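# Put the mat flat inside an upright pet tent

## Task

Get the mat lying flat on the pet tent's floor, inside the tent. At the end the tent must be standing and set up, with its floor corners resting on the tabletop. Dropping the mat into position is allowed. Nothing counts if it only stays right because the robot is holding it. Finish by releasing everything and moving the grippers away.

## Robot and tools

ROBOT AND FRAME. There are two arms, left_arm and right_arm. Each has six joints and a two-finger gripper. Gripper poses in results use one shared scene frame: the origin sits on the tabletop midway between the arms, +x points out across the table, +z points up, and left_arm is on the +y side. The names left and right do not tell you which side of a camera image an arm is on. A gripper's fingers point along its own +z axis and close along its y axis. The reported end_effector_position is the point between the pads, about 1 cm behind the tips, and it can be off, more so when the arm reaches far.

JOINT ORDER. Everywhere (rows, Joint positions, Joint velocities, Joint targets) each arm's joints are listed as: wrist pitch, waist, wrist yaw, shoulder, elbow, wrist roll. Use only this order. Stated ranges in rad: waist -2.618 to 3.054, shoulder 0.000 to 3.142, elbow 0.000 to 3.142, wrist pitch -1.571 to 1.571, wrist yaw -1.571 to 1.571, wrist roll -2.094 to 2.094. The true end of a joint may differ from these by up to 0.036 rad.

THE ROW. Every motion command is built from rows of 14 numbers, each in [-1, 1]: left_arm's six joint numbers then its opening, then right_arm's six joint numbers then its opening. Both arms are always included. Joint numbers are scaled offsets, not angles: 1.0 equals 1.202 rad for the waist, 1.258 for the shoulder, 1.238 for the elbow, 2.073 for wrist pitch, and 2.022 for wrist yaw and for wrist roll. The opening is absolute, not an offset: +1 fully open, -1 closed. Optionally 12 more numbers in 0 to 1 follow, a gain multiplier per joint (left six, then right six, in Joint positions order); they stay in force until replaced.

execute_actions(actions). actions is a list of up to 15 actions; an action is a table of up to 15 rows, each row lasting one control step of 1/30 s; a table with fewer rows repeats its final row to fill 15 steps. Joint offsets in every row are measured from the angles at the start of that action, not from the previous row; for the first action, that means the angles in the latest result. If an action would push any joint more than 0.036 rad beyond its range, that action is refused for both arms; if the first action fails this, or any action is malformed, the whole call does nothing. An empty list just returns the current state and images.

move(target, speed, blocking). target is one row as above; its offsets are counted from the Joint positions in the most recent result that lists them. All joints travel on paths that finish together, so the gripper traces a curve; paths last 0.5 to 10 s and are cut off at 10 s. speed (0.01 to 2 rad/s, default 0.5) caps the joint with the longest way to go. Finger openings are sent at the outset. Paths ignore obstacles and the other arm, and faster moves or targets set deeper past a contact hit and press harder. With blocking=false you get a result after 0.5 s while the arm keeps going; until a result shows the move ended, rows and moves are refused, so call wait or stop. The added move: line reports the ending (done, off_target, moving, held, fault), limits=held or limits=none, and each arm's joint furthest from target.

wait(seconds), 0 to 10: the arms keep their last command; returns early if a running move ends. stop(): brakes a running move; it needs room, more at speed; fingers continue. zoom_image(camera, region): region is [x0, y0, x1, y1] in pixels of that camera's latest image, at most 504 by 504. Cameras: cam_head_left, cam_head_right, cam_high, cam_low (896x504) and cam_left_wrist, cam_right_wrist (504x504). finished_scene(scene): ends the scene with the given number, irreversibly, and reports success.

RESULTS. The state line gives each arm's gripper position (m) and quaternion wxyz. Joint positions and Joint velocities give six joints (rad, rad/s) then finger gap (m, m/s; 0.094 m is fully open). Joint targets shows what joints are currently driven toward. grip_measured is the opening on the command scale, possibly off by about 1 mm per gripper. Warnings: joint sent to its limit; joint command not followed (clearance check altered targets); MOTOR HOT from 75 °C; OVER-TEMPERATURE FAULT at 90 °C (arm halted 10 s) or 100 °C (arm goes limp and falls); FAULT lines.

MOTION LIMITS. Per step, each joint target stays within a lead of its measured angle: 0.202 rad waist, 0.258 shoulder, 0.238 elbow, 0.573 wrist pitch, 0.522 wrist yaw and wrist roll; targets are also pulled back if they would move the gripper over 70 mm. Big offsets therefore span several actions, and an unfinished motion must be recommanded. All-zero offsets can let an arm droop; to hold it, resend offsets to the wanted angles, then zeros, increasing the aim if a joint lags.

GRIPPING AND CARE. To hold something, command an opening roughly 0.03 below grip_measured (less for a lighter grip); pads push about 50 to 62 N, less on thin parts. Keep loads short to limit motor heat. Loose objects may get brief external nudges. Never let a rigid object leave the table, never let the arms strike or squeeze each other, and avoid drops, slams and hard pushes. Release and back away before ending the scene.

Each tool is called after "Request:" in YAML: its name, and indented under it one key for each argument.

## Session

Request:
execute_actions:
  actions: []

Scene clock: 0.00 s.
left_arm: end_effector_position=(+0.4102, +0.3242, +0.4154) grip_measured=+1.000 end_effector_quat_wxyz=(+0.712, +0.048, +0.699, -0.044) | right_arm: end_effector_position=(+0.3771, -0.3182, +0.3998) grip_measured=+1.000 end_effector_quat_wxyz=(+0.695, +0.078, +0.711, -0.069)
Joint names: [wrist pitch, waist, wrist yaw, shoulder, elbow, wrist roll]
Joint positions: left_arm=[ 0.008 -0.002 -0.001  1.052  1.063  0.006  0.094] | right_arm=[-0.012 -0.016  0.003  1.06   1.047  0.009  0.094]
Joint velocities: left_arm=[ 0.007 -0.012 -0.022 -0.002  0.002 -0.007  0.   ] | right_arm=[-0.022 -0.007  0.022 -0.012 -0.012 -0.022  0.   ]
Motor temperatures (°C, as the motors report them): left_arm=[35 27 28 26 27 28] | right_arm=[30 26 27 26 27 25]
Joint targets: left_arm=[-0.004 -0.002 -0.001 1.047 1.067 0.007] | right_arm=[0.001 -0.016 0.003 1.050 1.061 0.009]
Joint stiffness scale: left_arm=[1. 1. 1. 1. 1. 1.] | right_arm=[1. 1. 1. 1. 1. 1.]

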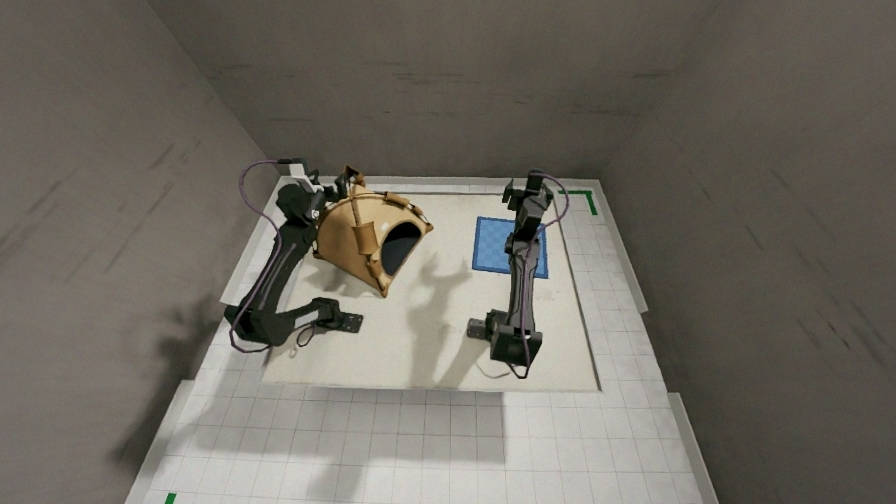

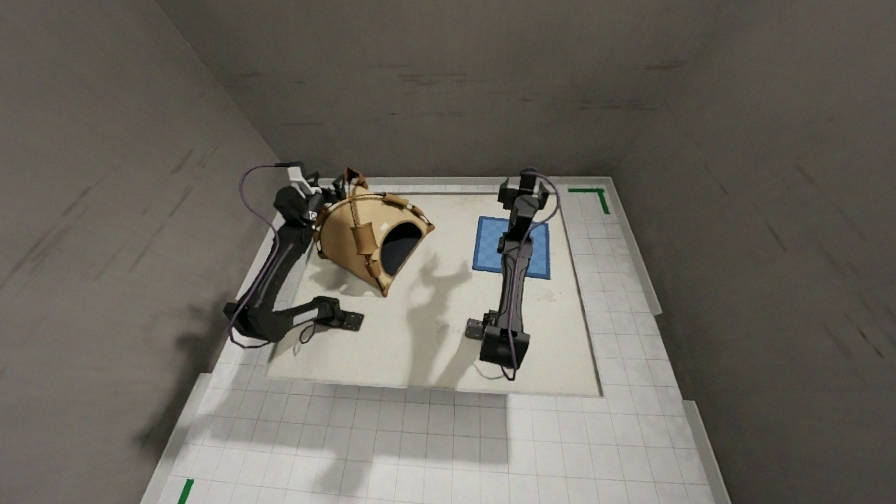

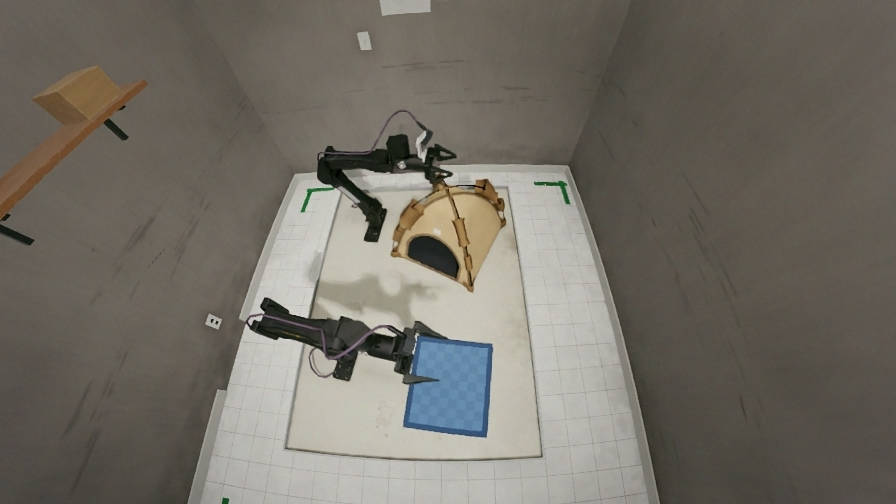

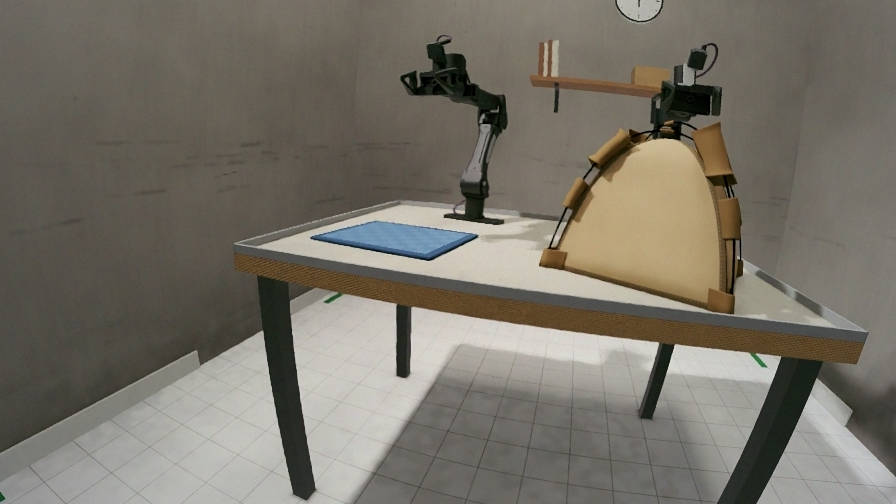

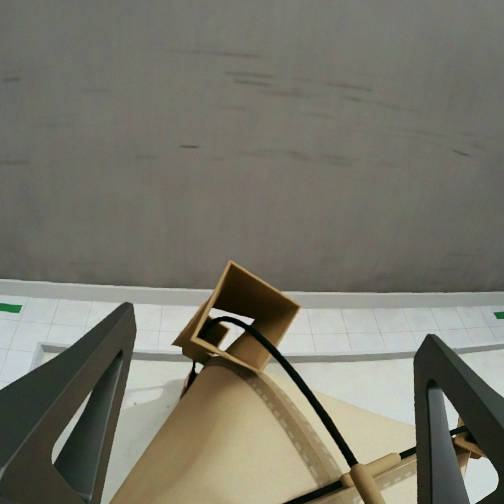

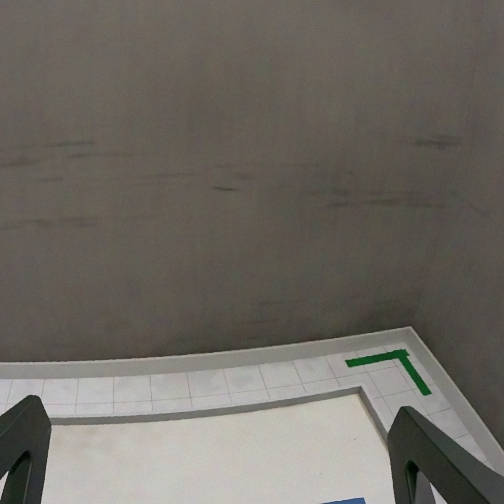

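Request:
zoom_image:
  camera: "cam_high"
  region: [270,160,570,470]

Request:
zoom_image:
  camera: "cam_head_left"
  region: [250,160,620,400]

Region (270, 160, 570, 470) of cam_high's 896x504 image, scaled by 1.626, with more detail than that image has; it fills the left 488 columns of this view, and the rest is white.

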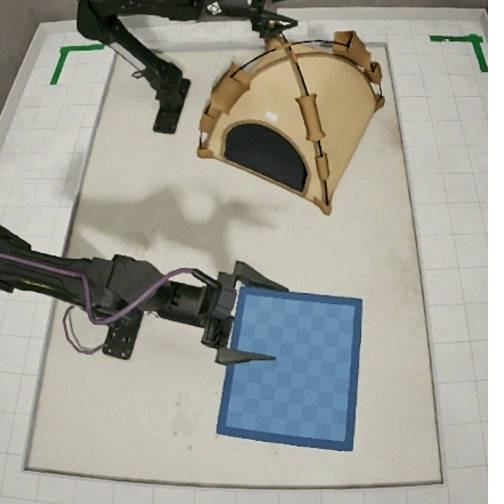

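Region (250, 160, 620, 400) of cam_head_left's 896x504 image, scaled by 1.362, with more detail than that image has; it fills the top 327 rows of this view, and the rest is white.

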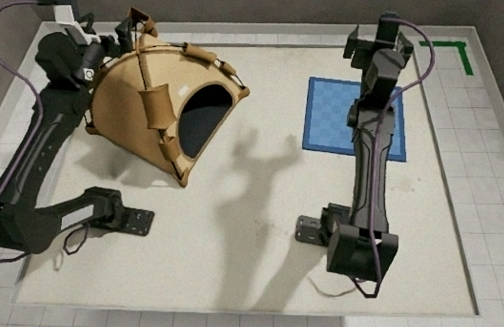

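Request:
move:
  target: [0,0,0,0,0,0,0.3,0.43,0.635,0,0.795,-0.245,0,-1]
  speed: 0.7

Scene clock: 7.77 s.
left_arm: end_effector_position=(+0.4101, +0.3242, +0.4160) grip_measured=+0.303 end_effector_quat_wxyz=(+0.713, +0.048, +0.698, -0.044) | right_arm: end_effector_position=(+0.4135, +0.0179, +0.0176) grip_measured=-0.998 end_effector_quat_wxyz=(+0.505, -0.229, +0.819, +0.145)
Joint names: [wrist pitch, waist, wrist yaw, shoulder, elbow, wrist roll]
Joint positions: left_arm=[ 0.011 -0.002 -0.001  1.052  1.063  0.006  0.061] | right_arm=[0.853 0.746 0.004 2.067 0.75  0.009 0.   ]
Joint velocities: left_arm=[ 0.037 -0.007  0.007 -0.017  0.002  0.051 -0.001] | right_arm=[-0.051 -0.002  0.051  0.002 -0.017 -0.007 -0.001]
Motor temperatures (°C, as the motors report them): left_arm=[37 27 28 26 28 28] | right_arm=[32 26 27 26 27 25]
Joint targets: left_arm=[0.008 -0.002 -0.001 1.052 1.063 0.006] | right_arm=[0.880 0.747 0.003 2.060 0.744 0.009]
Joint stiffness scale: left_arm=[1. 1. 1. 1. 1. 1.] | right_arm=[1. 1. 1. 1. 1. 1.]
move: off_target (right_arm); limits=none; left_arm: farthest joint: the wrist pitch, 0.003 radians from its target (0.000 radians at the start); right_arm: farthest joint: the wrist pitch, 0.026 radians from its target (0.891 radians at the start)

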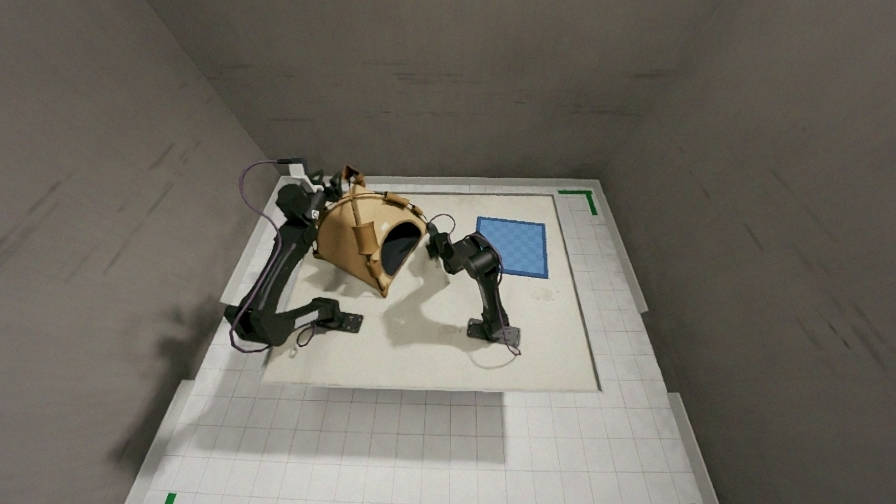

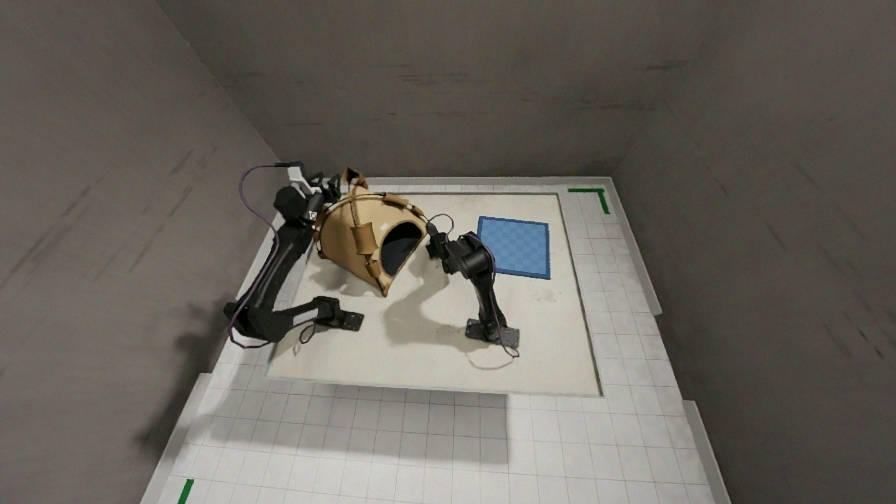

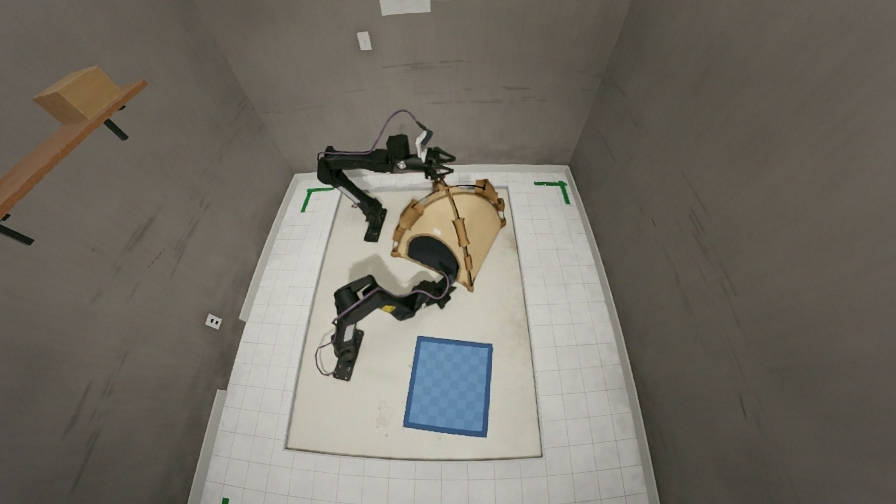

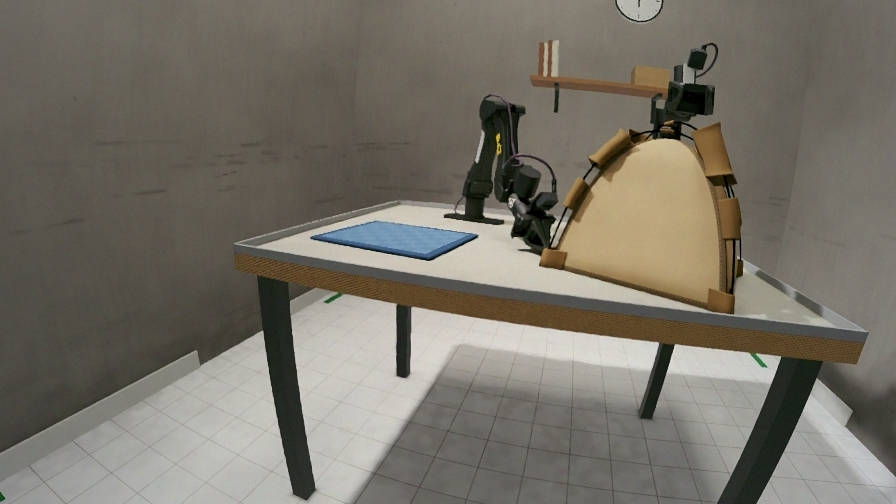

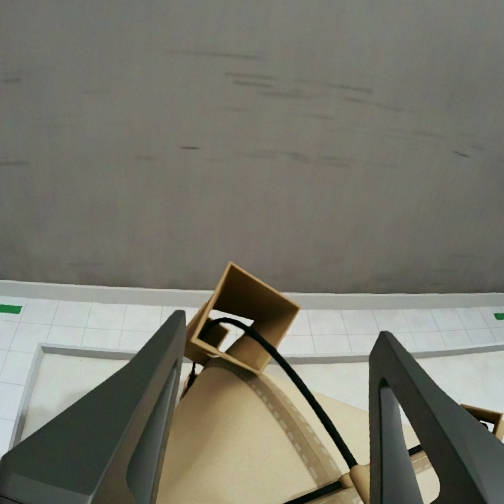

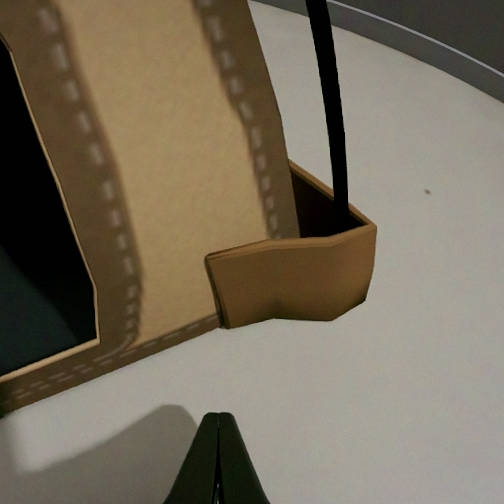

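Mapping is accurate.

Request:
move:
  target: [0,0,0,0,0,0,0.3,-0.14,0.05,0,0.224,0.5,0,-1]
  speed: 0.35

Request:
move:
  target: [0,0,0,0,0,0,0.3,-0.178,0.04,0,0.281,0.612,0,-1]
  speed: 0.4

Scene clock: 10.57 s.
left_arm: end_effector_position=(+0.4101, +0.3242, +0.4167) grip_measured=+0.303 end_effector_quat_wxyz=(+0.714, +0.048, +0.697, -0.044) | right_arm: end_effector_position=(+0.5007, +0.1080, +0.0227) grip_measured=-0.998 end_effector_quat_wxyz=(+0.508, -0.248, +0.809, +0.160)
Joint names: [wrist pitch, waist, wrist yaw, shoulder, elbow, wrist roll]
Joint positions: left_arm=[ 0.013 -0.002 -0.001  1.052  1.063  0.006  0.061] | right_arm=[0.566 0.795 0.004 2.35  1.337 0.009 0.   ]
Joint velocities: left_arm=[-0.037 -0.002 -0.037 -0.007 -0.002  0.022 -0.001] | right_arm=[ 0.125  0.002  0.022 -0.012 -0.017 -0.081  0.001]
Motor temperatures (°C, as the motors report them): left_arm=[38 27 28 26 29 28] | right_arm=[32 26 27 27 28 25]
Joint targets: left_arm=[0.011 -0.002 -0.001 1.052 1.063 0.006] | right_arm=[0.563 0.806 0.004 2.349 1.369 0.009]
Joint stiffness scale: left_arm=[1. 1. 1. 1. 1. 1.] | right_arm=[1. 1. 1. 1. 1. 1.]
move: off_target (right_arm); limits=none; left_arm: farthest joint: the wrist pitch, 0.002 radians from its target (0.000 radians at the start); right_arm: farthest joint: the elbow, 0.032 radians from its target (0.619 radians at the start)

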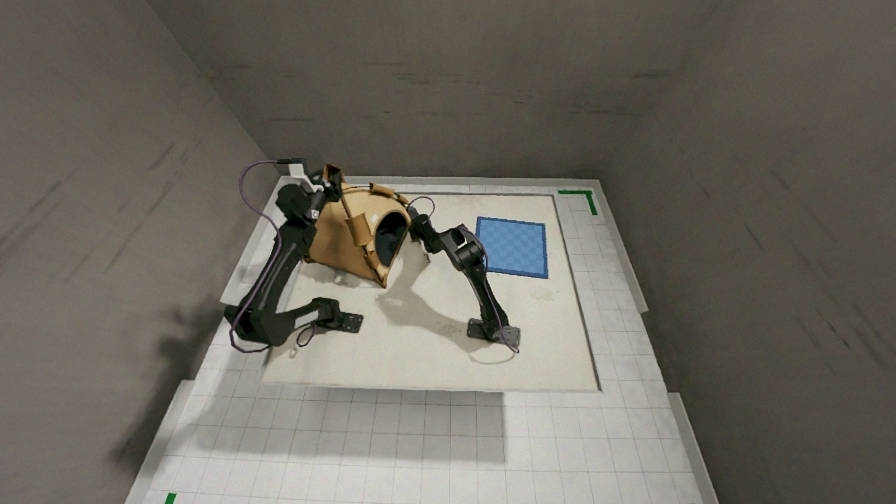

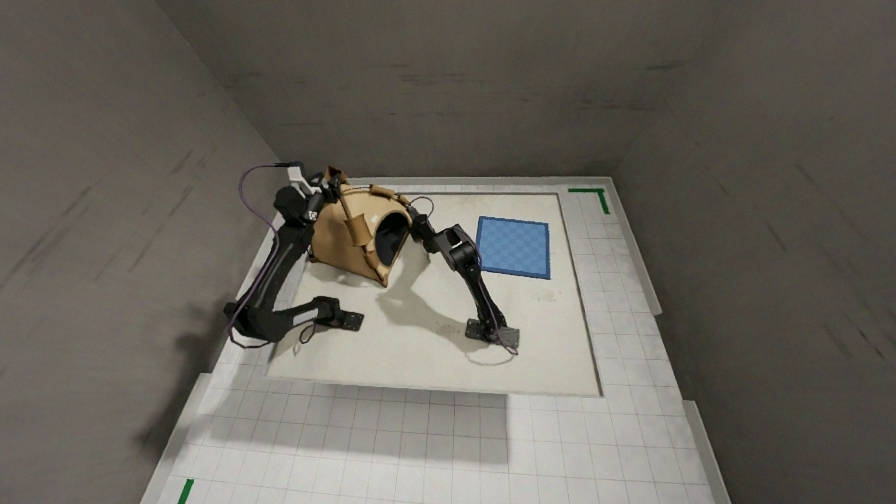

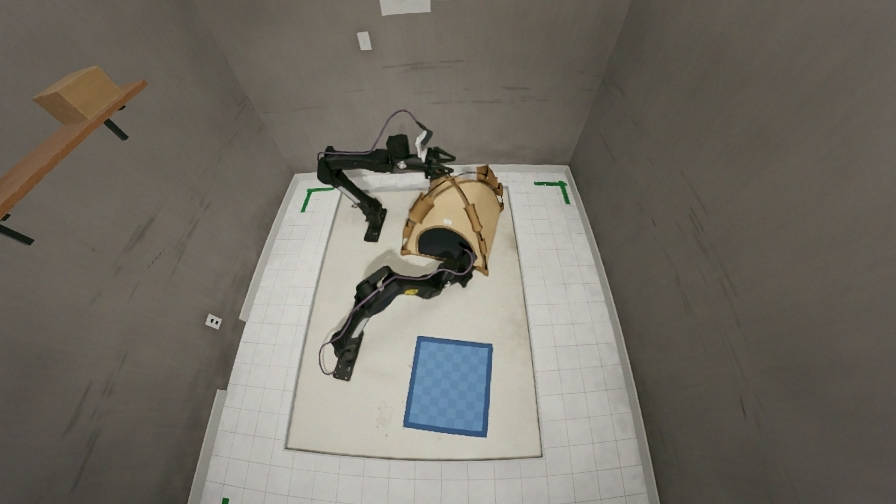

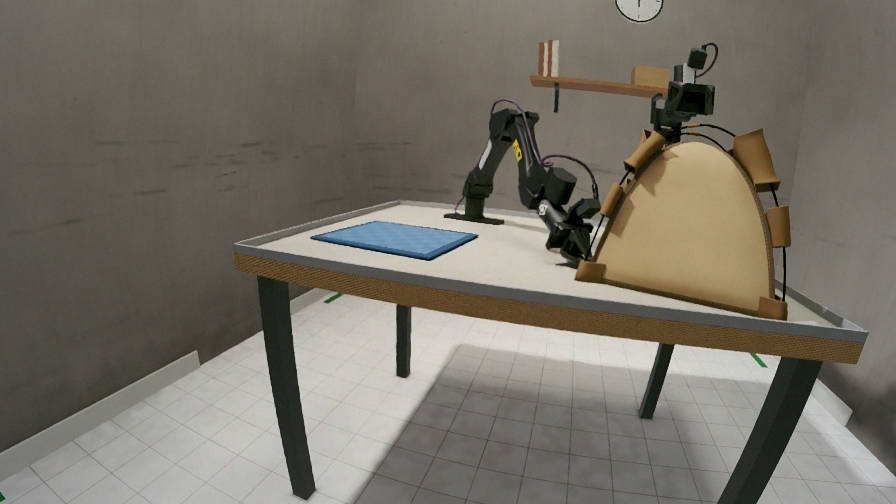

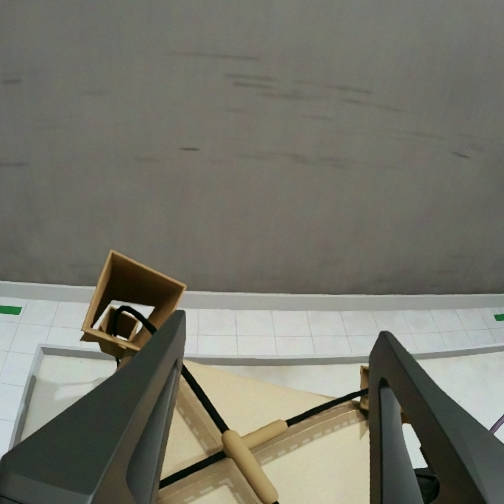

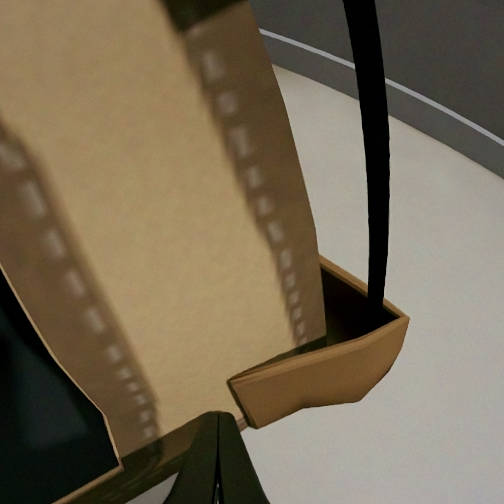

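Scene clock: 13.10 s.
left_arm: end_effector_position=(+0.4101, +0.3242, +0.4174) grip_measured=+0.303 end_effector_quat_wxyz=(+0.715, +0.048, +0.696, -0.044) | right_arm: end_effector_position=(+0.5717, +0.1888, +0.0211) grip_measured=-0.998 end_effector_quat_wxyz=(+0.504, -0.263, +0.805, +0.169)
Joint names: [wrist pitch, waist, wrist yaw, shoulder, elbow, wrist roll]
Joint positions: left_arm=[ 0.016 -0.002 -0.001  1.052  1.063  0.006  0.061] | right_arm=[0.199 0.832 0.004 2.709 2.06  0.009 0.   ]
Joint velocities: left_arm=[ 0.051  0.002  0.037 -0.007 -0.007 -0.037 -0.   ] | right_arm=[-0.007 -0.012 -0.007  0.002  0.002 -0.081  0.   ]
Motor temperatures (°C, as the motors report them): left_arm=[39 27 28 27 29 28] | right_arm=[32 26 27 27 28 25]
Joint targets: left_arm=[0.013 -0.002 -0.001 1.052 1.063 0.006] | right_arm=[0.197 0.844 0.004 2.703 2.094 0.009]
Joint stiffness scale: left_arm=[1. 1. 1. 1. 1. 1.] | right_arm=[1. 1. 1. 1. 1. 1.]
move: off_target (right_arm); limits=none; left_arm: farthest joint: the wrist pitch, 0.003 radians from its target (0.000 radians at the start); right_arm: farthest joint: the elbow, 0.035 radians from its target (0.758 radians at the start)

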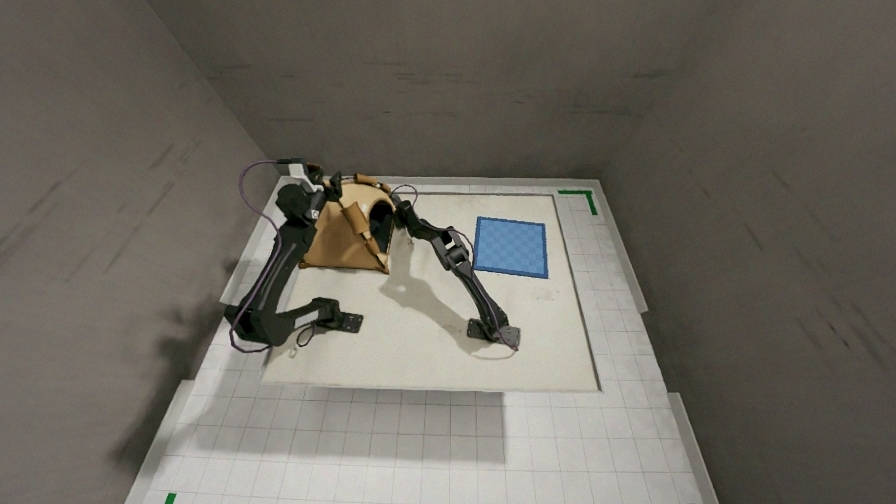

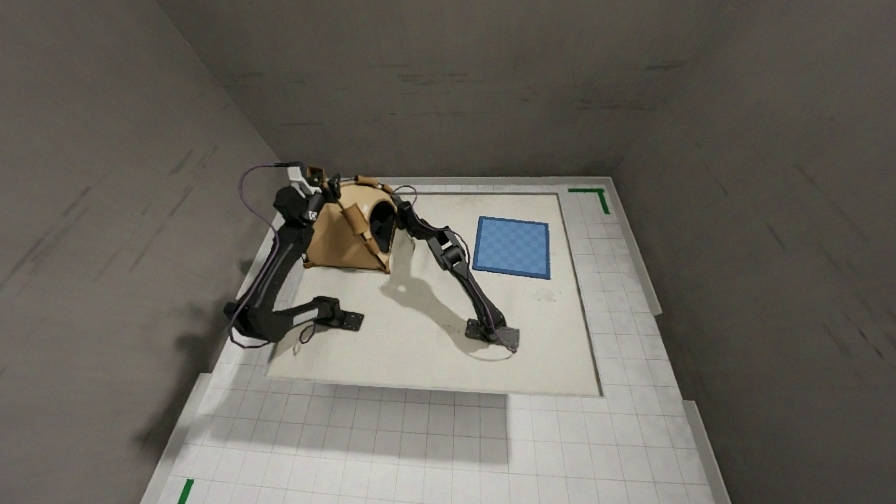

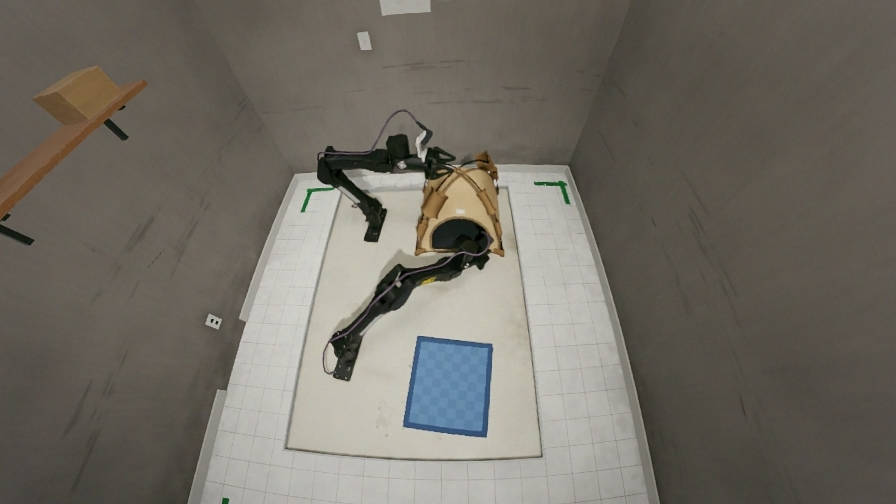

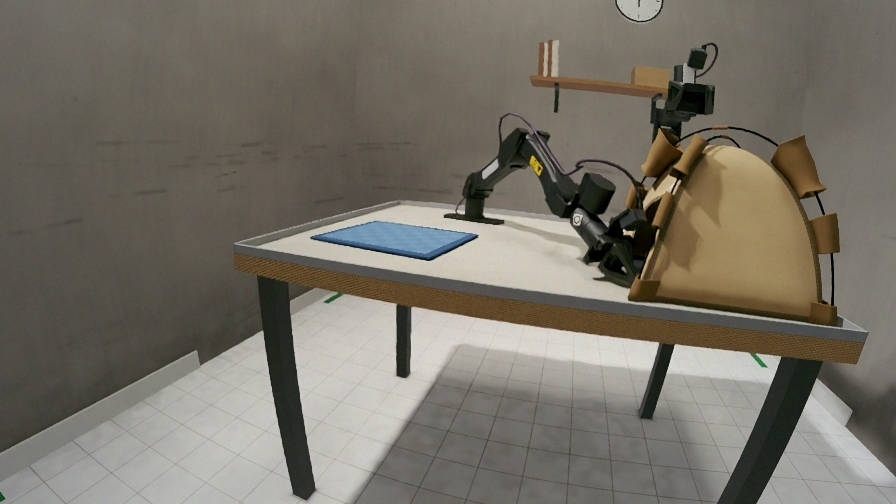

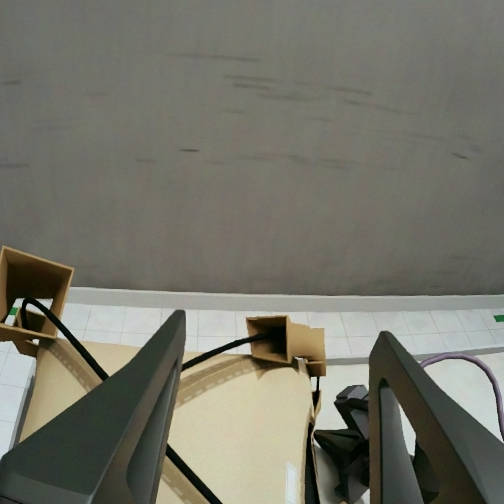

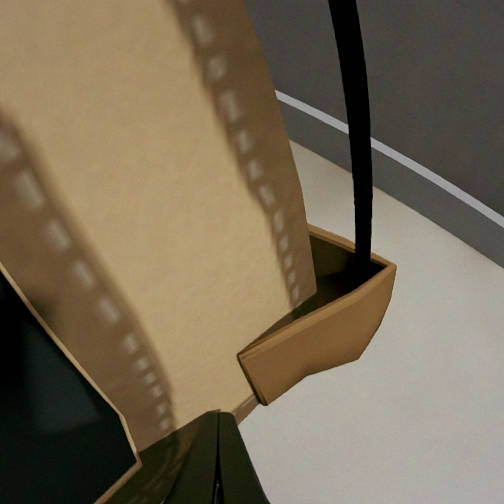

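Request:
move:
  target: [0,0,0,0,0,0,0.3,-0.1,-0.2,0,-0.36,0,0.1,-1]
  speed: 0.6

Request:
move:
  target: [0,0,0,0,0,0,0.3,-0.65,-0.93,0,0.06,0.09,0.37,1]
  speed: 0.8

Scene clock: 15.33 s.
left_arm: end_effector_position=(+0.4101, +0.3242, +0.4180) grip_measured=+0.303 end_effector_quat_wxyz=(+0.716, +0.047, +0.695, -0.044) | right_arm: end_effector_position=(+0.6302, +0.0254, +0.2770) grip_measured=-0.998 end_effector_quat_wxyz=(+0.600, -0.074, +0.775, +0.185)
Joint names: [wrist pitch, waist, wrist yaw, shoulder, elbow, wrist roll]
Joint positions: left_arm=[ 0.019 -0.002 -0.001  1.052  1.063  0.006  0.061] | right_arm=[-0.008  0.587  0.004  2.266  2.06   0.204  0.   ]
Joint velocities: left_arm=[-0.007  0.007 -0.051  0.002  0.002  0.022 -0.001] | right_arm=[-0.037  0.007 -0.037 -0.022 -0.002  0.081 -0.   ]
Motor temperatures (°C, as the motors report them): left_arm=[39 27 28 27 29 28] | right_arm=[33 26 27 28 28 25]
Joint targets: left_arm=[0.016 -0.002 -0.001 1.052 1.063 0.006] | right_arm=[-0.008 0.591 0.004 2.256 2.060 0.212]
Joint stiffness scale: left_arm=[1. 1. 1. 1. 1. 1.] | right_arm=[1. 1. 1. 1. 1. 1.]
move: done; limits=none; left_arm: farthest joint: the wrist pitch, 0.003 radians from its target (0.000 radians at the start); right_arm: farthest joint: the shoulder, 0.010 radians from its target (0.452 radians at the start)

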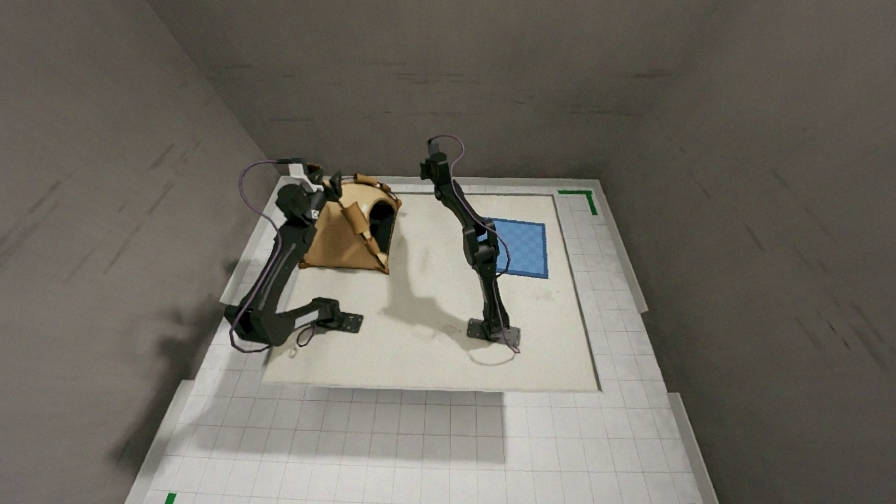

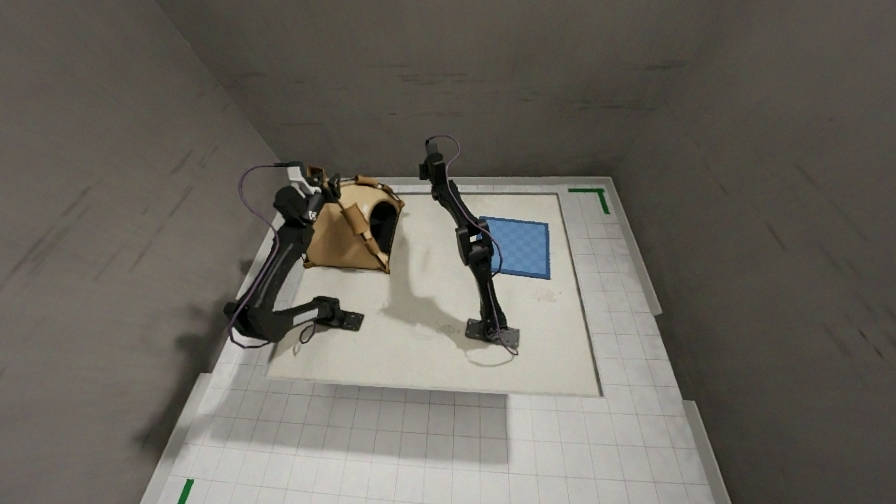

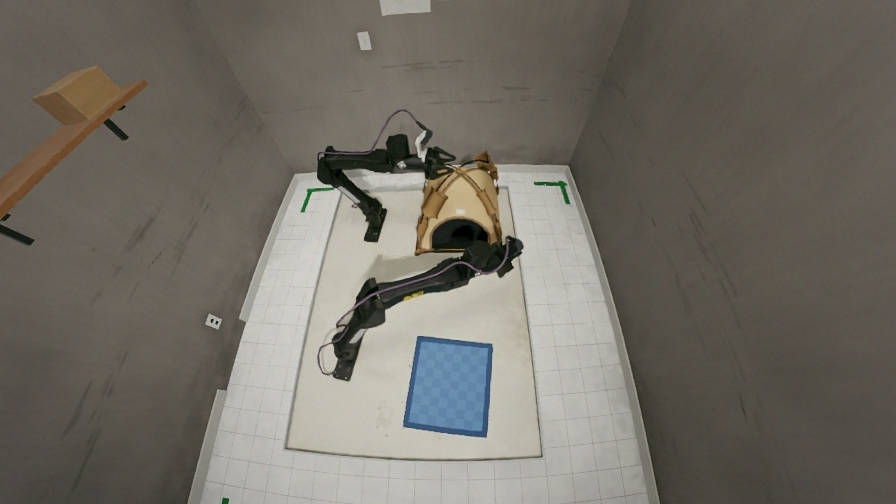

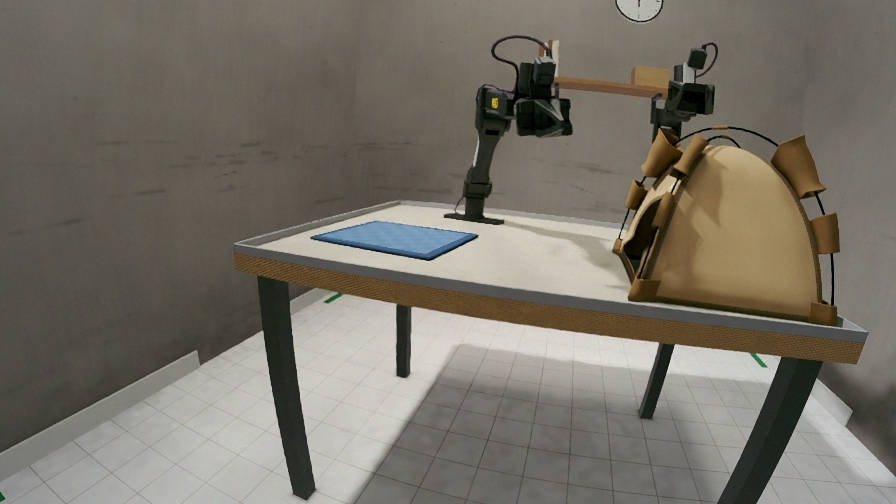

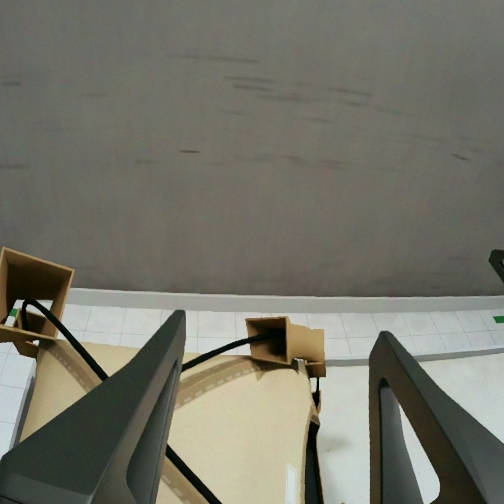

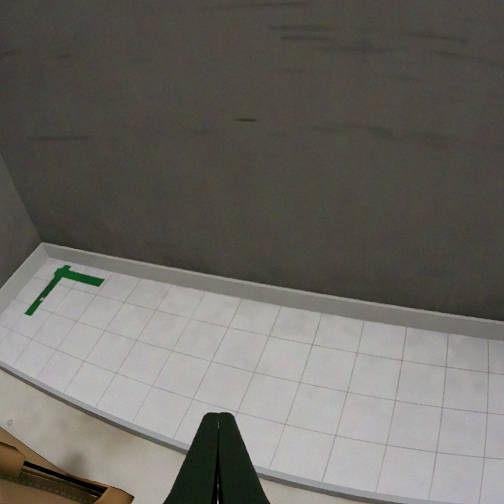

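Scene clock: 17.87 s.
left_arm: end_effector_position=(+0.4101, +0.3242, +0.4187) grip_measured=+0.303 end_effector_quat_wxyz=(+0.717, +0.047, +0.694, -0.044) | right_arm: end_effector_position=(+0.3450, -0.5466, +0.0670) grip_measured=+0.999 end_effector_quat_wxyz=(+0.010, +0.741, +0.671, -0.000)
Joint names: [wrist pitch, waist, wrist yaw, shoulder, elbow, wrist roll]
Joint positions: left_arm=[ 0.021 -0.002 -0.001  1.052  1.063  0.006  0.061] | right_arm=[-1.343 -0.539  0.003  2.345  2.137  0.943  0.094]
Joint velocities: left_arm=[-0.007  0.017 -0.007  0.002  0.002 -0.037 -0.001] | right_arm=[-0.037 -0.012  0.007  0.002  0.012 -0.007 -0.   ]
Motor temperatures (°C, as the motors report them): left_arm=[39 27 28 27 29 28] | right_arm=[32 26 27 28 28 25]
Joint targets: left_arm=[0.019 -0.002 -0.001 1.052 1.063 0.006] | right_arm=[-1.355 -0.531 0.004 2.342 2.171 0.952]
Joint stiffness scale: left_arm=[1. 1. 1. 1. 1. 1.] | right_arm=[1. 1. 1. 1. 1. 1.]
move: off_target (right_arm); limits=none; left_arm: farthest joint: the wrist pitch, 0.002 radians from its target (0.000 radians at the start); right_arm: farthest joint: the elbow, 0.034 radians from its target (0.112 radians at the start)

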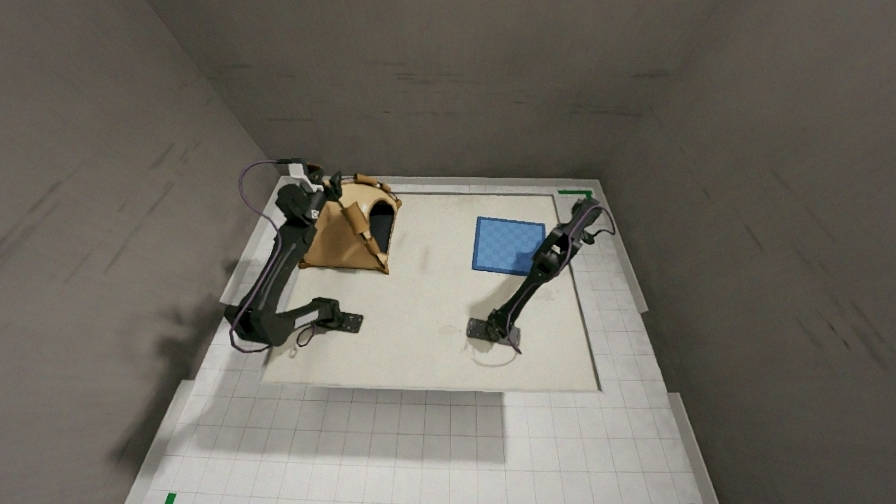

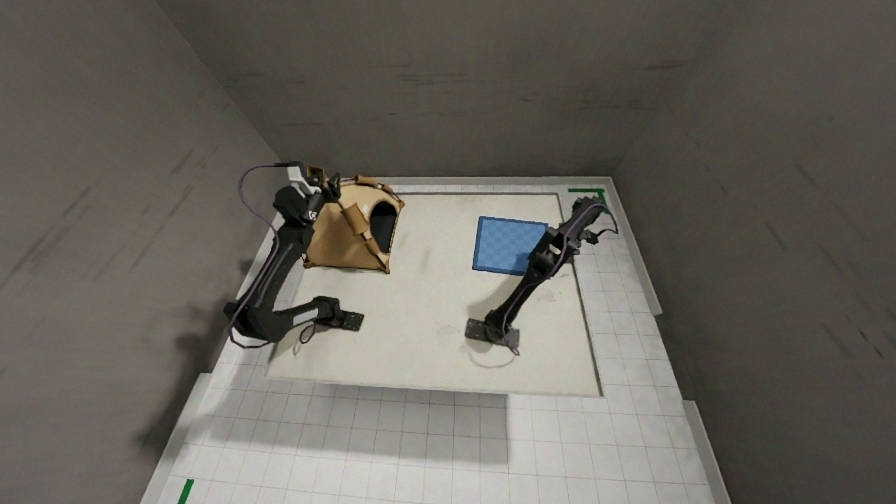

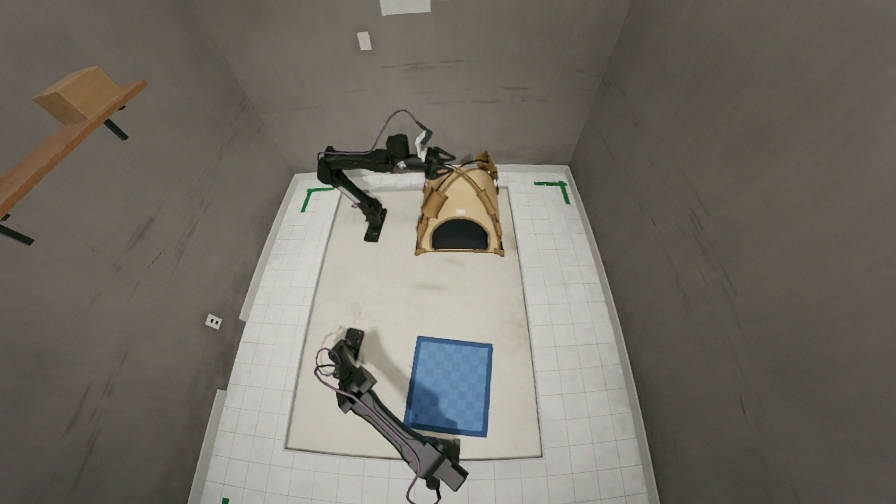

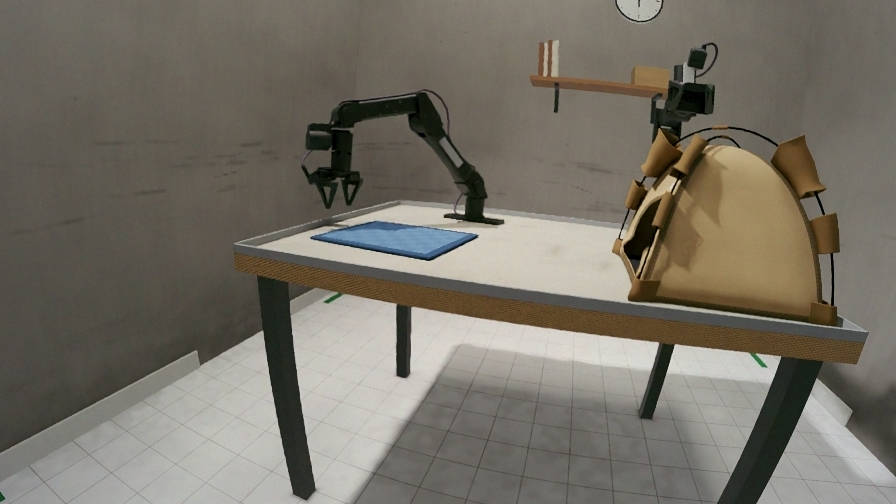

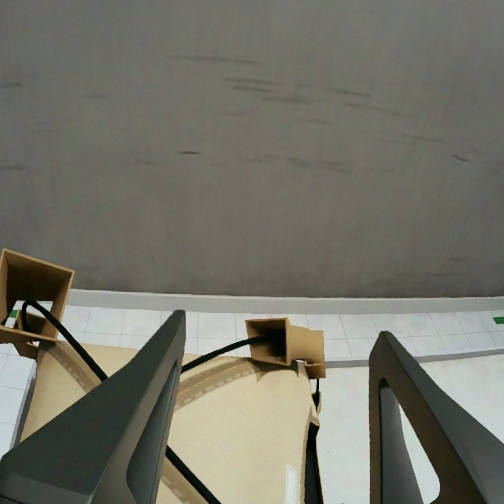

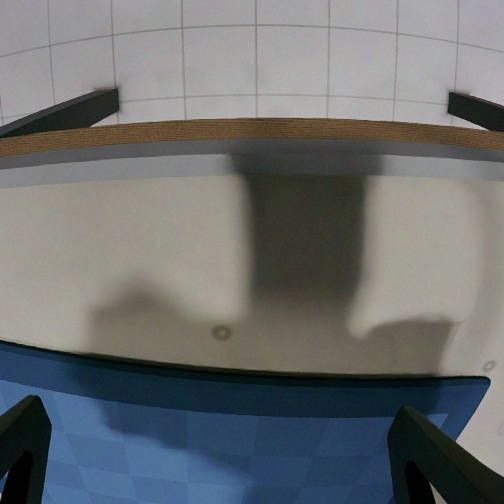

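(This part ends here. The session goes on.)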